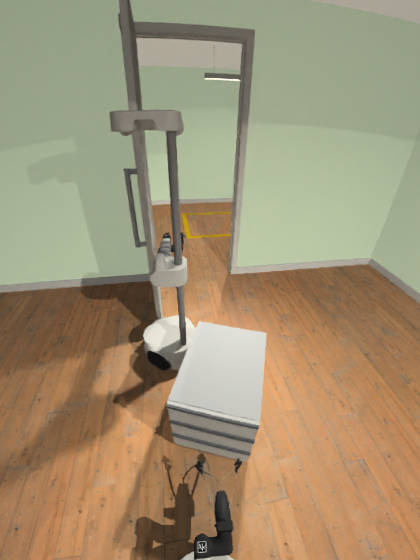

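{"method": "execute_actions", "body": {
  "actions": [
    {"r1":{"base":{"strafe_m":0.1},"pace":"slow"}}
  ],
  "cameras": []
}}

{"method": "execute_actions", "body": {
  "actions": [
    {"r1":{"base":{"translate_m":-0.07},"pace":"slow"}}
  ],
  "cameras": []
}}

{"method": "execute_actions", "body": {
  "actions": [
    {"r1":{"base":{"strafe_m":0.13},"pace":"slow"},"r2":{"base":{"translate_m":0.25},"pace":"slow"}}
  ],
  "cameras": ["r2_head_camera","r1_head_right_camera"]
}}

Scene clock: 155.17 s.
r1.base_odometry: x=+2.099 y=-2.299 heading=+3.027 (m, m, rad; r1's odometry frame)
r1.turned_by_wheels: -0.001 (rad since the last result)
r1.turned_by_imu: -0.001 (rad since the last result)
r1.base_tilt: forward=+0.1 right=+0.3 (deg)
r1.lidar_m: 0.38 0.25 1.36 1.96 2.00 2.63 0.63 0.41 0.34 2.77 1.60 1.30
r1.base_status: done
r1.joint_positions: lift_m=+0.550 arm_m=+0.198 wrist_yaw_rad=+0.000 wrist_pitch_rad=+0.021 wrist_roll_rad=-0.007 gripper_m=+0.000
r1.joint_status: not commanded
r1.motor_effort: lift_m=+22(22) arm_m=+9(9) wrist_yaw_rad=+0(1) wrist_pitch_rad=-6(6) wrist_roll_rad=-2(2) gripper_m=-5(2) wheel_0=-9(17) wheel_1=+7(21) wheel_2=-10(17) (%)
r1.hand_pose: x=+0.6578 y=-0.0874 z=+0.7221 quat_wxyz=(+1.000, -0.004, +0.010, +0.000) (m; r1's base frame)
r1.wrist_depth_mm: 268 382 - - - - - / 264 387 - - - - - / 266 389 - - - - - / 265 387 - - - - - / 265 387 - - - - - / 263 382 - 208 - - - / 267 357 175 183 175 1983 1921
r2.base_odometry: x=+1.257 y=-1.478 heading=-0.948 (m, m, rad; r2's odometry frame)
r2.turned_by_wheels: +0.000 (rad since the last result)
r2.turned_by_imu: +0.000 (rad since the last result)
r2.base_tilt: forward=-0.3 right=+0.2 (deg)
r2.lidar_m: 0.57 1.24 2.29 2.13 2.17 2.80 3.38 3.43 2.80 2.60 2.65 0.57
r2.base_status: not commanded
r2.joint_positions: lift_m=+0.100 arm_m=+0.029 wrist_yaw_rad=+0.000 wrist_pitch_rad=+0.020 wrist_roll_rad=+0.000 gripper_m=+0.140
r2.joint_status: not commanded
r2.motor_effort: lift_m=+16(16) arm_m=+3(4) wrist_yaw_rad=+1(0) wrist_pitch_rad=-6(6) wrist_roll_rad=-2(2) gripper_m=+3(1) wheel_0=-1(1) wheel_1=+0(0) wheel_2=+0(0) (%)
r2.hand_pose: x=+0.4887 y=-0.0874 z=+0.2728 quat_wxyz=(+1.000, +0.000, +0.010, +0.000) (m; r2's base frame)
r2.wrist_depth_mm: - - - - - 312 - / - 399 366 343 324 309 - / - 397 368 343 322 304 - / - 389 359 340 317 298 - / - 387 359 338 317 300 - / 1464 382 357 334 314 291 1308 / 904 357 343 159 307 290 831
pictures: none
No camera images: the call's "cameras" was empty. Leave "cameras" out to get every camera's image.

Scene clock: 157.13 s.
r1.base_odometry: x=+2.168 y=-2.307 heading=+3.026 (m, m, rad; r1's odometry frame)
r1.turned_by_wheels: -0.001 (rad since the last result)
r1.turned_by_imu: -0.002 (rad since the last result)
r1.base_tilt: forward=+0.2 right=+0.3 (deg)
r1.lidar_m: 0.25 0.25 1.46 1.96 2.01 2.60 0.57 0.36 0.30 2.77 1.70 1.36
r1.base_status: done
r1.joint_positions: lift_m=+0.550 arm_m=+0.199 wrist_yaw_rad=+0.000 wrist_pitch_rad=+0.021 wrist_roll_rad=-0.007 gripper_m=+0.000
r1.joint_status: not commanded
r1.motor_effort: lift_m=+22(22) arm_m=+8(9) wrist_yaw_rad=+1(2) wrist_pitch_rad=-6(6) wrist_roll_rad=-1(2) gripper_m=-5(6) wheel_0=-12(16) wheel_1=-5(7) wheel_2=+6(12) (%)
r1.hand_pose: x=+0.6579 y=-0.0874 z=+0.7221 quat_wxyz=(+1.000, -0.004, +0.010, +0.000) (m; r1's base frame)
r1.wrist_depth_mm: 224 338 - - - - - / 219 340 - - - - - / 220 342 - - - - - / 220 342 - - - - - / 220 340 - - - - - / 218 340 683 208 - - - / 224 312 174 183 176 - 1983
r2.base_odometry: x=+1.257 y=-1.478 heading=-0.948 (m, m, rad; r2's odometry frame)
r2.turned_by_wheels: +0.000 (rad since the last result)
r2.turned_by_imu: +0.000 (rad since the last result)
r2.base_tilt: forward=-0.2 right=+0.2 (deg)
r2.lidar_m: 0.58 1.16 2.27 2.13 2.20 2.83 3.39 3.41 2.78 2.60 2.65 0.58
r2.base_status: not commanded
r2.joint_positions: lift_m=+0.100 arm_m=+0.029 wrist_yaw_rad=+0.000 wrist_pitch_rad=+0.020 wrist_roll_rad=+0.000 gripper_m=+0.140
r2.joint_status: not commanded
r2.motor_effort: lift_m=+16(16) arm_m=+3(3) wrist_yaw_rad=+0(1) wrist_pitch_rad=-5(5) wrist_roll_rad=-2(2) gripper_m=+3(1) wheel_0=-1(1) wheel_1=+1(0) wheel_2=+1(1) (%)
r2.hand_pose: x=+0.4887 y=-0.0874 z=+0.2728 quat_wxyz=(+1.000, +0.000, +0.010, +0.000) (m; r2's base frame)
r2.wrist_depth_mm: - 931 - - - 314 - / - 399 366 343 324 309 - / - 397 368 342 320 304 - / - 389 359 340 317 300 - / - 389 362 338 317 300 - / 1366 382 357 332 314 291 1336 / 904 355 343 158 307 290 831
pictures: none
No camera images: the call's "cameras" was empty. Leave "cameras" out to get every camera's image.

Scene clock: 160.93 s.
r1.base_odometry: x=+2.153 y=-2.435 heading=+3.024 (m, m, rad; r1's odometry frame)
r1.turned_by_wheels: -0.002 (rad since the last result)
r1.turned_by_imu: -0.095 (rad since the last result)
r1.base_tilt: forward=+0.2 right=+0.3 (deg)
r1.lidar_m: 0.25 0.25 1.33 1.86 1.87 2.29 1.06 0.47 0.36 0.34 1.89 1.41
r1.base_status: done
r1.joint_positions: lift_m=+0.550 arm_m=+0.199 wrist_yaw_rad=+0.000 wrist_pitch_rad=+0.021 wrist_roll_rad=-0.008 gripper_m=+0.000
r1.joint_status: not commanded
r1.motor_effort: lift_m=+23(23) arm_m=+7(8) wrist_yaw_rad=+0(5) wrist_pitch_rad=-7(7) wrist_roll_rad=-1(2) gripper_m=-5(4) wheel_0=-22(27) wheel_1=+5(9) wheel_2=-9(16) (%)
r1.hand_pose: x=+0.6580 y=-0.0874 z=+0.7221 quat_wxyz=(+1.000, -0.004, +0.010, +0.000) (m; r1's base frame)
r1.wrist_depth_mm: 234 357 - - - - 931 / 229 357 - - - - 917 / 230 362 - - - - 904 / 229 359 - - - - 917 / 229 362 - - - - 904 / 229 359 - 207 - - 904 / 234 330 175 183 176 1983 931
r2.base_odometry: x=+1.402 y=-1.681 heading=-0.949 (m, m, rad; r2's odometry frame)
r2.turned_by_wheels: -0.001 (rad since the last result)
r2.turned_by_imu: -0.002 (rad since the last result)
r2.base_tilt: forward=-0.3 right=+0.2 (deg)
r2.lidar_m: 0.50 0.91 2.31 2.16 2.20 2.86 3.63 3.70 2.79 2.59 2.64 0.50
r2.base_status: done
r2.joint_positions: lift_m=+0.100 arm_m=+0.029 wrist_yaw_rad=-0.016 wrist_pitch_rad=+0.020 wrist_roll_rad=+0.000 gripper_m=+0.140
r2.joint_status: not commanded
r2.on_its_own: wrist_yaw_rad is at rest, and its effort (+45) is outside its rest range (-13 to +13)
r2.motor_effort: lift_m=+16(16) arm_m=+5(5) wrist_yaw_rad=+45(62) wrist_pitch_rad=-5(5) wrist_roll_rad=-1(1) gripper_m=-4(4) wheel_0=-2(9) wheel_1=+1(4) wheel_2=-8(17) (%)
r2.hand_pose: x=+0.4870 y=-0.0920 z=+0.2729 quat_wxyz=(+1.000, +0.000, +0.010, -0.008) (m; r2's base frame)
r2.wrist_depth_mm: 290 277 266 258 250 240 234 / 293 278 268 257 248 238 231 / 289 277 264 254 245 236 229 / 285 273 263 250 241 232 227 / 279 270 259 250 241 232 225 / 279 266 257 248 238 213 224 / 277 260 253 243 234 225 222
pictures: r1_head_right_camera, r2_head_camera
Images, in order (width x height): r1_head_right_camera 420x672, r2_head_camera 420x560.

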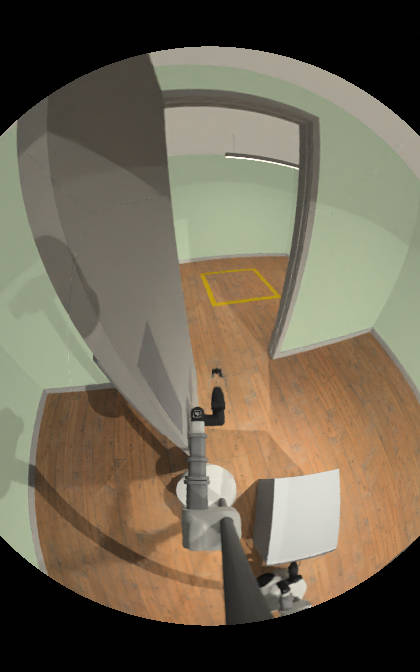

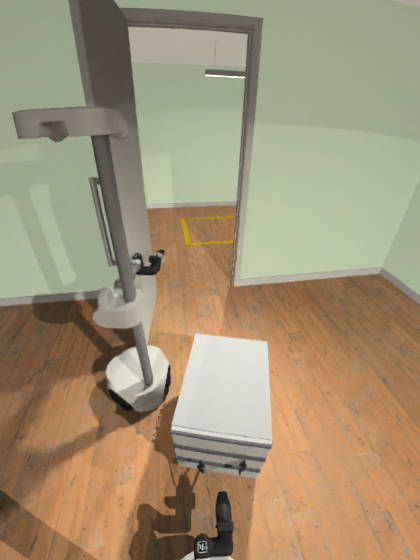

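{"method": "execute_actions", "body": {
  "actions": [
    {"r1":{"joints":{"arm_m":0.12,"wrist_yaw_rad":0.12}},"r2":{"base":{"translate_m":-0.12}}}
  ],
  "cameras": []
}}

{"method": "execute_actions", "body": {
  "actions": [
    {"r2":{"base":{"rotate_rad":0.22}}}
  ],
  "cameras": []
}}

{"method": "execute_actions", "body": {
  "actions": [
    {"r2":{"base":{"strafe_m":-0.22}}}
  ],
  "cameras": ["r2_head_camera"]
}}

{"method": "execute_actions", "body": {
  "actions": [
    {"r2":{"base":{"translate_m":0.3},"pace":"slow"}}
  ],
  "cameras": ["r2_head_camera","r1_head_right_camera"]
}}

Scene clock: 169.93 s.
r1.base_odometry: x=+2.153 y=-2.435 heading=+3.024 (m, m, rad; r1's odometry frame)
r1.turned_by_wheels: +0.000 (rad since the last result)
r1.turned_by_imu: -0.003 (rad since the last result)
r1.base_tilt: forward=+0.2 right=+0.3 (deg)
r1.lidar_m: 0.25 0.25 1.29 1.85 1.88 2.30 1.12 0.46 0.34 0.34 1.92 1.43
r1.base_status: not commanded
r1.joint_positions: lift_m=+0.550 arm_m=+0.122 wrist_yaw_rad=+0.120 wrist_pitch_rad=+0.021 wrist_roll_rad=-0.008 gripper_m=+0.000
r1.joint_status: all done
r1.motor_effort: lift_m=+23(23) arm_m=-12(14) wrist_yaw_rad=+1(4) wrist_pitch_rad=-6(6) wrist_roll_rad=-2(2) gripper_m=-5(8) wheel_0=-22(22) wheel_1=+3(5) wheel_2=-8(9) (%)
r1.hand_pose: x=+0.5899 y=-0.0523 z=+0.7221 quat_wxyz=(+0.998, -0.004, +0.010, +0.060) (m; r1's base frame)
r1.wrist_depth_mm: 180 255 477 - - - - / 177 256 473 - - - - / 178 255 469 - - - - / 177 254 473 - - - - / 176 255 477 - - - - / 176 253 418 208 - - - / 179 236 174 182 176 1921 1983
r2.base_odometry: x=+1.332 y=-1.584 heading=-0.949 (m, m, rad; r2's odometry frame)
r2.turned_by_wheels: +0.000 (rad since the last result)
r2.turned_by_imu: +0.000 (rad since the last result)
r2.base_tilt: forward=-0.3 right=+0.2 (deg)
r2.lidar_m: 0.62 1.04 2.31 2.15 2.20 2.81 3.52 3.52 2.80 2.59 2.64 0.62
r2.base_status: done
r2.joint_positions: lift_m=+0.100 arm_m=+0.029 wrist_yaw_rad=+0.000 wrist_pitch_rad=+0.020 wrist_roll_rad=+0.000 gripper_m=+0.140
r2.joint_status: not commanded
r2.motor_effort: lift_m=+16(16) arm_m=+4(5) wrist_yaw_rad=+1(46) wrist_pitch_rad=-6(6) wrist_roll_rad=-1(1) gripper_m=+2(3) wheel_0=+0(6) wheel_1=-1(7) wheel_2=-1(6) (%)
r2.hand_pose: x=+0.4885 y=-0.0875 z=+0.2728 quat_wxyz=(+1.000, +0.000, +0.010, +0.000) (m; r2's base frame)
r2.wrist_depth_mm: 1983 842 - - - - - / 1983 809 394 375 359 347 - / 1921 413 394 375 359 345 - / 1983 404 387 370 357 338 - / 1921 404 384 366 351 338 - / 715 397 382 364 349 330 1308 / 707 373 366 159 336 327 842
pictures: none
No camera images: the call's "cameras" was empty. Leave "cameras" out to get every camera's image.

Scene clock: 170.87 s.
r1.base_odometry: x=+2.153 y=-2.435 heading=+3.024 (m, m, rad; r1's odometry frame)
r1.turned_by_wheels: +0.000 (rad since the last result)
r1.turned_by_imu: +0.000 (rad since the last result)
r1.base_tilt: forward=+0.2 right=+0.2 (deg)
r1.lidar_m: 0.26 0.25 1.30 1.86 1.88 2.28 1.10 0.47 0.34 0.34 1.92 1.42
r1.base_status: not commanded
r1.joint_positions: lift_m=+0.550 arm_m=+0.122 wrist_yaw_rad=+0.120 wrist_pitch_rad=+0.021 wrist_roll_rad=-0.008 gripper_m=+0.000
r1.joint_status: not commanded
r1.motor_effort: lift_m=+23(23) arm_m=-12(12) wrist_yaw_rad=+2(1) wrist_pitch_rad=-6(7) wrist_roll_rad=-2(2) gripper_m=-7(7) wheel_0=-22(22) wheel_1=+4(4) wheel_2=-9(9) (%)
r1.hand_pose: x=+0.5899 y=-0.0523 z=+0.7221 quat_wxyz=(+0.998, -0.004, +0.010, +0.060) (m; r1's base frame)
r1.wrist_depth_mm: 180 255 473 - - - - / 177 255 473 - - - - / 177 255 473 - - - - / 177 256 473 - - - - / 177 254 469 - - - - / 176 254 418 208 - - - / 179 236 174 183 176 - -
r2.base_odometry: x=+1.332 y=-1.584 heading=-0.729 (m, m, rad; r2's odometry frame)
r2.turned_by_wheels: +0.220 (rad since the last result)
r2.turned_by_imu: +0.215 (rad since the last result)
r2.base_tilt: forward=-0.3 right=+0.2 (deg)
r2.lidar_m: 0.62 2.53 2.18 2.13 2.33 3.54 3.52 3.28 2.63 2.61 2.84 0.61
r2.base_status: done
r2.joint_positions: lift_m=+0.100 arm_m=+0.029 wrist_yaw_rad=+0.000 wrist_pitch_rad=+0.020 wrist_roll_rad=+0.000 gripper_m=+0.140
r2.joint_status: not commanded
r2.motor_effort: lift_m=+16(16) arm_m=+4(4) wrist_yaw_rad=+0(0) wrist_pitch_rad=-5(5) wrist_roll_rad=-1(1) gripper_m=+2(1) wheel_0=+1(4) wheel_1=-1(6) wheel_2=+0(5) (%)
r2.hand_pose: x=+0.4885 y=-0.0874 z=+0.2728 quat_wxyz=(+1.000, +0.000, +0.010, +0.000) (m; r2's base frame)
r2.wrist_depth_mm: - - 831 - - - 310 / - - - 404 366 336 312 / - - - 399 366 334 310 / - - - 394 362 327 303 / - - 866 392 357 329 306 / 1464 854 768 389 355 315 304 / 904 798 750 159 340 314 303
pictures: none
No camera images: the call's "cameras" was empty. Leave "cameras" out to get every camera's image.

Scene clock: 172.90 s.
r1.base_odometry: x=+2.153 y=-2.435 heading=+3.024 (m, m, rad; r1's odometry frame)
r1.turned_by_wheels: +0.000 (rad since the last result)
r1.turned_by_imu: -0.001 (rad since the last result)
r1.base_tilt: forward=+0.1 right=+0.3 (deg)
r1.lidar_m: 0.25 0.25 1.33 1.87 1.87 2.28 - 0.44 0.36 0.33 1.89 1.40
r1.base_status: not commanded
r1.joint_positions: lift_m=+0.550 arm_m=+0.122 wrist_yaw_rad=+0.120 wrist_pitch_rad=+0.021 wrist_roll_rad=-0.008 gripper_m=+0.000
r1.joint_status: not commanded
r1.motor_effort: lift_m=+23(23) arm_m=-12(12) wrist_yaw_rad=+1(1) wrist_pitch_rad=-7(7) wrist_roll_rad=-2(1) gripper_m=-8(4) wheel_0=-22(22) wheel_1=+3(3) wheel_2=-9(8) (%)
r1.hand_pose: x=+0.5899 y=-0.0523 z=+0.7221 quat_wxyz=(+0.998, -0.004, +0.010, +0.060) (m; r1's base frame)
r1.wrist_depth_mm: 180 254 473 - - - - / 178 255 477 - - - - / 177 255 477 - - - - / 177 256 469 - - - - / 176 255 473 - - - - / 176 254 418 208 - - - / 179 236 175 183 176 1983 1983
r2.base_odometry: x=+1.186 y=-1.748 heading=-0.729 (m, m, rad; r2's odometry frame)
r2.turned_by_wheels: +0.000 (rad since the last result)
r2.turned_by_imu: -0.001 (rad since the last result)
r2.base_tilt: forward=-0.3 right=+0.2 (deg)
r2.lidar_m: 0.54 1.07 2.37 2.36 2.56 3.59 3.54 3.03 2.42 2.38 2.57 0.52
r2.base_status: done
r2.joint_positions: lift_m=+0.100 arm_m=+0.029 wrist_yaw_rad=+0.000 wrist_pitch_rad=+0.020 wrist_roll_rad=+0.000 gripper_m=+0.140
r2.joint_status: not commanded
r2.motor_effort: lift_m=+16(16) arm_m=+4(4) wrist_yaw_rad=+0(0) wrist_pitch_rad=-6(6) wrist_roll_rad=-1(1) gripper_m=-1(1) wheel_0=-1(8) wheel_1=+0(11) wheel_2=-1(0) (%)
r2.hand_pose: x=+0.4885 y=-0.0874 z=+0.2728 quat_wxyz=(+1.000, +0.000, +0.010, +0.000) (m; r2's base frame)
r2.wrist_depth_mm: - 854 1366 300 270 - 1983 / - 373 334 298 272 1983 1921 / - 373 330 297 270 1983 1921 / - 364 324 296 263 1983 1921 / - 364 324 293 265 1921 1921 / 976 355 322 290 264 1078 1308 / 798 342 310 158 256 759 842
pictures: r2_head_camera
Images, in order (width x height): r2_head_camera 420x560.

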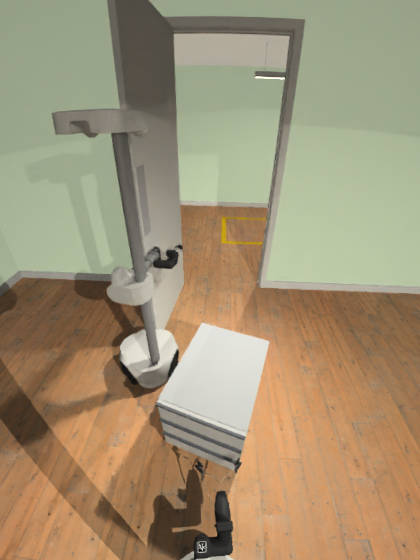

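Scene clock: 177.17 s.
r1.base_odometry: x=+2.153 y=-2.435 heading=+3.024 (m, m, rad; r1's odometry frame)
r1.turned_by_wheels: +0.000 (rad since the last result)
r1.turned_by_imu: -0.001 (rad since the last result)
r1.base_tilt: forward=+0.2 right=+0.2 (deg)
r1.lidar_m: 0.27 0.26 1.31 1.85 1.87 2.28 - 0.77 0.30 0.25 0.27 1.42
r1.base_status: not commanded
r1.joint_positions: lift_m=+0.550 arm_m=+0.122 wrist_yaw_rad=+0.120 wrist_pitch_rad=+0.021 wrist_roll_rad=-0.008 gripper_m=+0.000
r1.joint_status: not commanded
r1.motor_effort: lift_m=+23(22) arm_m=-12(12) wrist_yaw_rad=+3(3) wrist_pitch_rad=-6(6) wrist_roll_rad=-2(2) gripper_m=-5(6) wheel_0=-22(22) wheel_1=+3(3) wheel_2=-9(9) (%)
r1.hand_pose: x=+0.5899 y=-0.0523 z=+0.7221 quat_wxyz=(+0.998, -0.004, +0.010, +0.060) (m; r1's base frame)
r1.wrist_depth_mm: 180 254 477 - - - - / 177 257 473 - - - - / 178 257 473 - - - - / 177 255 473 - - - - / 176 254 477 - - - - / 177 254 418 208 - - - / 179 237 175 183 176 1983 1921
r2.base_odometry: x=+1.409 y=-1.948 heading=-0.730 (m, m, rad; r2's odometry frame)
r2.turned_by_wheels: -0.001 (rad since the last result)
r2.turned_by_imu: -0.004 (rad since the last result)
r2.base_tilt: forward=-0.3 right=+0.2 (deg)
r2.lidar_m: 0.50 0.79 2.34 2.32 2.55 3.82 3.87 3.10 2.44 2.42 2.55 0.50
r2.base_status: done
r2.joint_positions: lift_m=+0.100 arm_m=+0.029 wrist_yaw_rad=-0.017 wrist_pitch_rad=+0.020 wrist_roll_rad=+0.000 gripper_m=+0.140
r2.joint_status: not commanded
r2.on_its_own: wrist_yaw_rad is at rest, and its effort (+48) is outside its rest range (-13 to +13)
r2.motor_effort: lift_m=+16(16) arm_m=+4(4) wrist_yaw_rad=+48(63) wrist_pitch_rad=-5(6) wrist_roll_rad=-1(1) gripper_m=-3(6) wheel_0=-2(8) wheel_1=+0(3) wheel_2=-10(12) (%)
r2.hand_pose: x=+0.4870 y=-0.0923 z=+0.2728 quat_wxyz=(+1.000, +0.000, +0.010, -0.008) (m; r2's base frame)
r2.wrist_depth_mm: 300 282 271 260 250 239 233 / 303 287 273 260 248 237 232 / 298 285 270 258 247 236 230 / 294 282 267 252 241 231 229 / 290 276 265 253 242 232 225 / 290 273 262 251 239 214 224 / 287 266 257 245 234 225 222
pictures: r1_head_right_camera, r2_head_camera
Images, in order (width x height): r1_head_right_camera 420x672, r2_head_camera 420x560.

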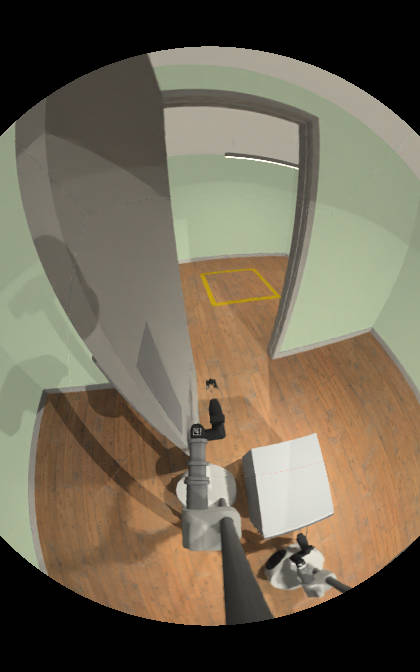

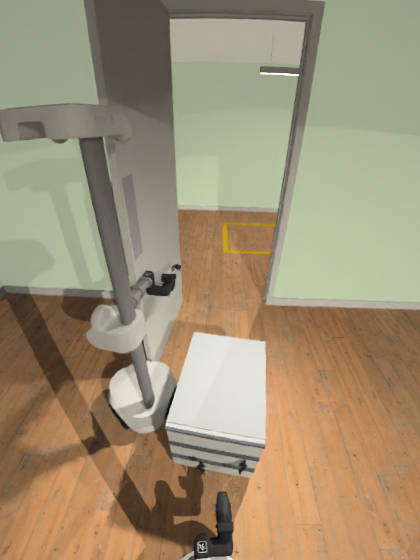

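{"method": "execute_actions", "body": {
  "actions": [
    {"r2":{"base":{"rotate_rad":-0.1},"pace":"slow"}}
  ],
  "cameras": []
}}

{"method": "execute_actions", "body": {
  "actions": [
    {"r2":{"base":{"translate_m":0.35},"joints":{"arm_m":0.5},"pace":"slow"}}
  ],
  "cameras": ["r2_head_camera","r1_head_right_camera"]
}}

Scene clock: 186.50 s.
r1.base_odometry: x=+2.153 y=-2.435 heading=+3.024 (m, m, rad; r1's odometry frame)
r1.turned_by_wheels: +0.000 (rad since the last result)
r1.turned_by_imu: -0.001 (rad since the last result)
r1.base_tilt: forward=+0.2 right=+0.4 (deg)
r1.lidar_m: 0.26 0.25 1.30 1.87 1.89 2.31 - 0.78 0.29 0.26 0.27 1.41
r1.base_status: not commanded
r1.joint_positions: lift_m=+0.550 arm_m=+0.122 wrist_yaw_rad=+0.120 wrist_pitch_rad=+0.021 wrist_roll_rad=-0.008 gripper_m=+0.000
r1.joint_status: not commanded
r1.motor_effort: lift_m=+22(22) arm_m=-12(12) wrist_yaw_rad=+4(0) wrist_pitch_rad=-6(7) wrist_roll_rad=-1(2) gripper_m=-9(5) wheel_0=-22(22) wheel_1=+4(3) wheel_2=-9(8) (%)
r1.hand_pose: x=+0.5899 y=-0.0523 z=+0.7221 quat_wxyz=(+0.998, -0.004, +0.010, +0.060) (m; r1's base frame)
r1.wrist_depth_mm: 180 255 469 - - - - / 177 255 477 - - - - / 177 255 473 - - - - / 178 256 473 - - - - / 177 255 469 - - - - / 176 253 418 208 - - - / 179 236 175 182 175 1983 1983
r2.base_odometry: x=+1.409 y=-1.948 heading=-0.830 (m, m, rad; r2's odometry frame)
r2.turned_by_wheels: -0.100 (rad since the last result)
r2.turned_by_imu: -0.097 (rad since the last result)
r2.base_tilt: forward=-0.3 right=+0.2 (deg)
r2.lidar_m: 0.49 0.55 2.41 2.32 2.43 3.38 3.93 3.36 2.51 2.42 2.53 0.48
r2.base_status: done
r2.joint_positions: lift_m=+0.100 arm_m=+0.029 wrist_yaw_rad=+0.000 wrist_pitch_rad=+0.020 wrist_roll_rad=+0.000 gripper_m=+0.140
r2.joint_status: not commanded
r2.motor_effort: lift_m=+16(16) arm_m=+5(5) wrist_yaw_rad=+0(48) wrist_pitch_rad=-6(6) wrist_roll_rad=-1(1) gripper_m=+2(2) wheel_0=+1(2) wheel_1=+0(3) wheel_2=-1(8) (%)
r2.hand_pose: x=+0.4885 y=-0.0875 z=+0.2728 quat_wxyz=(+1.000, +0.000, +0.010, +0.000) (m; r2's base frame)
r2.wrist_depth_mm: 282 274 266 262 254 251 1808 / 285 274 266 259 252 249 1808 / 281 273 264 257 251 245 1808 / 276 270 264 254 246 243 1756 / 273 266 259 252 246 241 1756 / 272 263 258 250 243 237 1308 / 271 258 253 159 240 236 842
pictures: none
No camera images: the call's "cameras" was empty. Leave "cameras" out to get every camera's image.

Scene clock: 192.47 s.
r1.base_odometry: x=+2.153 y=-2.435 heading=+3.024 (m, m, rad; r1's odometry frame)
r1.turned_by_wheels: +0.000 (rad since the last result)
r1.turned_by_imu: -0.002 (rad since the last result)
r1.base_tilt: forward=+0.2 right=+0.3 (deg)
r1.lidar_m: 0.25 0.25 1.30 1.85 1.87 2.27 - 0.48 0.43 0.38 0.37 0.43
r1.base_status: not commanded
r1.joint_positions: lift_m=+0.550 arm_m=+0.122 wrist_yaw_rad=+0.120 wrist_pitch_rad=+0.021 wrist_roll_rad=-0.008 gripper_m=+0.000
r1.joint_status: not commanded
r1.motor_effort: lift_m=+23(23) arm_m=-12(12) wrist_yaw_rad=+0(2) wrist_pitch_rad=-6(6) wrist_roll_rad=-1(2) gripper_m=-4(6) wheel_0=-22(22) wheel_1=+4(3) wheel_2=-9(8) (%)
r1.hand_pose: x=+0.5899 y=-0.0523 z=+0.7221 quat_wxyz=(+0.998, -0.004, +0.010, +0.060) (m; r1's base frame)
r1.wrist_depth_mm: 180 254 473 - - - - / 177 255 477 - - - - / 177 254 469 - - - - / 177 255 477 - - - - / 177 254 473 - - - - / 176 252 418 208 - - - / 179 236 174 183 175 1983 1921
r2.base_odometry: x=+1.645 y=-2.206 heading=-0.830 (m, m, rad; r2's odometry frame)
r2.turned_by_wheels: +0.000 (rad since the last result)
r2.turned_by_imu: +0.001 (rad since the last result)
r2.base_tilt: forward=-0.3 right=+0.2 (deg)
r2.lidar_m: 0.91 0.48 0.52 2.32 2.43 3.35 - 3.37 2.50 2.43 2.27 1.70
r2.base_status: done
r2.joint_positions: lift_m=+0.100 arm_m=+0.498 wrist_yaw_rad=+0.002 wrist_pitch_rad=+0.019 wrist_roll_rad=+0.000 gripper_m=+0.140
r2.joint_status: all done
r2.motor_effort: lift_m=+16(16) arm_m=+8(13) wrist_yaw_rad=-6(57) wrist_pitch_rad=-1(6) wrist_roll_rad=-2(1) gripper_m=-2(3) wheel_0=+4(10) wheel_1=+5(8) wheel_2=-4(20) (%)
r2.hand_pose: x=+0.9580 y=-0.0868 z=+0.2732 quat_wxyz=(+1.000, +0.000, +0.009, +0.001) (m; r2's base frame)
r2.wrist_depth_mm: 228 239 252 267 281 946 960 / 225 237 250 266 283 946 946 / 224 236 249 263 279 917 931 / 222 229 241 256 272 917 917 / 219 229 244 258 273 891 917 / 217 225 241 255 267 891 904 / 214 195 234 247 266 759 842
pictures: r1_head_right_camera, r2_head_camera
Images, in order (width x height): r1_head_right_camera 420x672, r2_head_camera 420x560.

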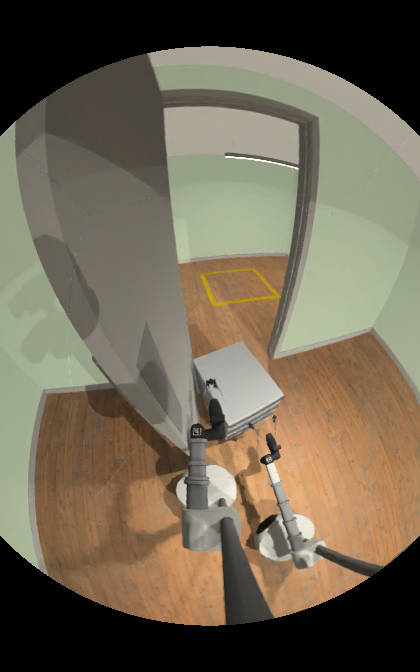

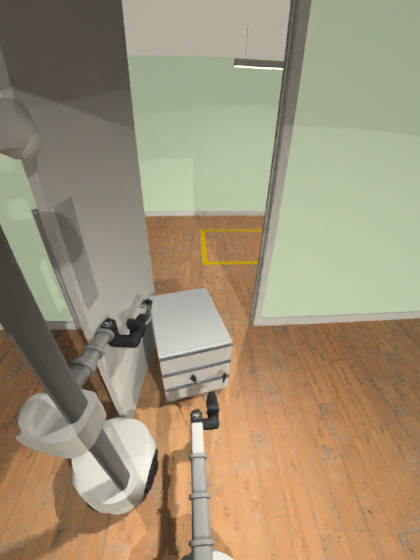

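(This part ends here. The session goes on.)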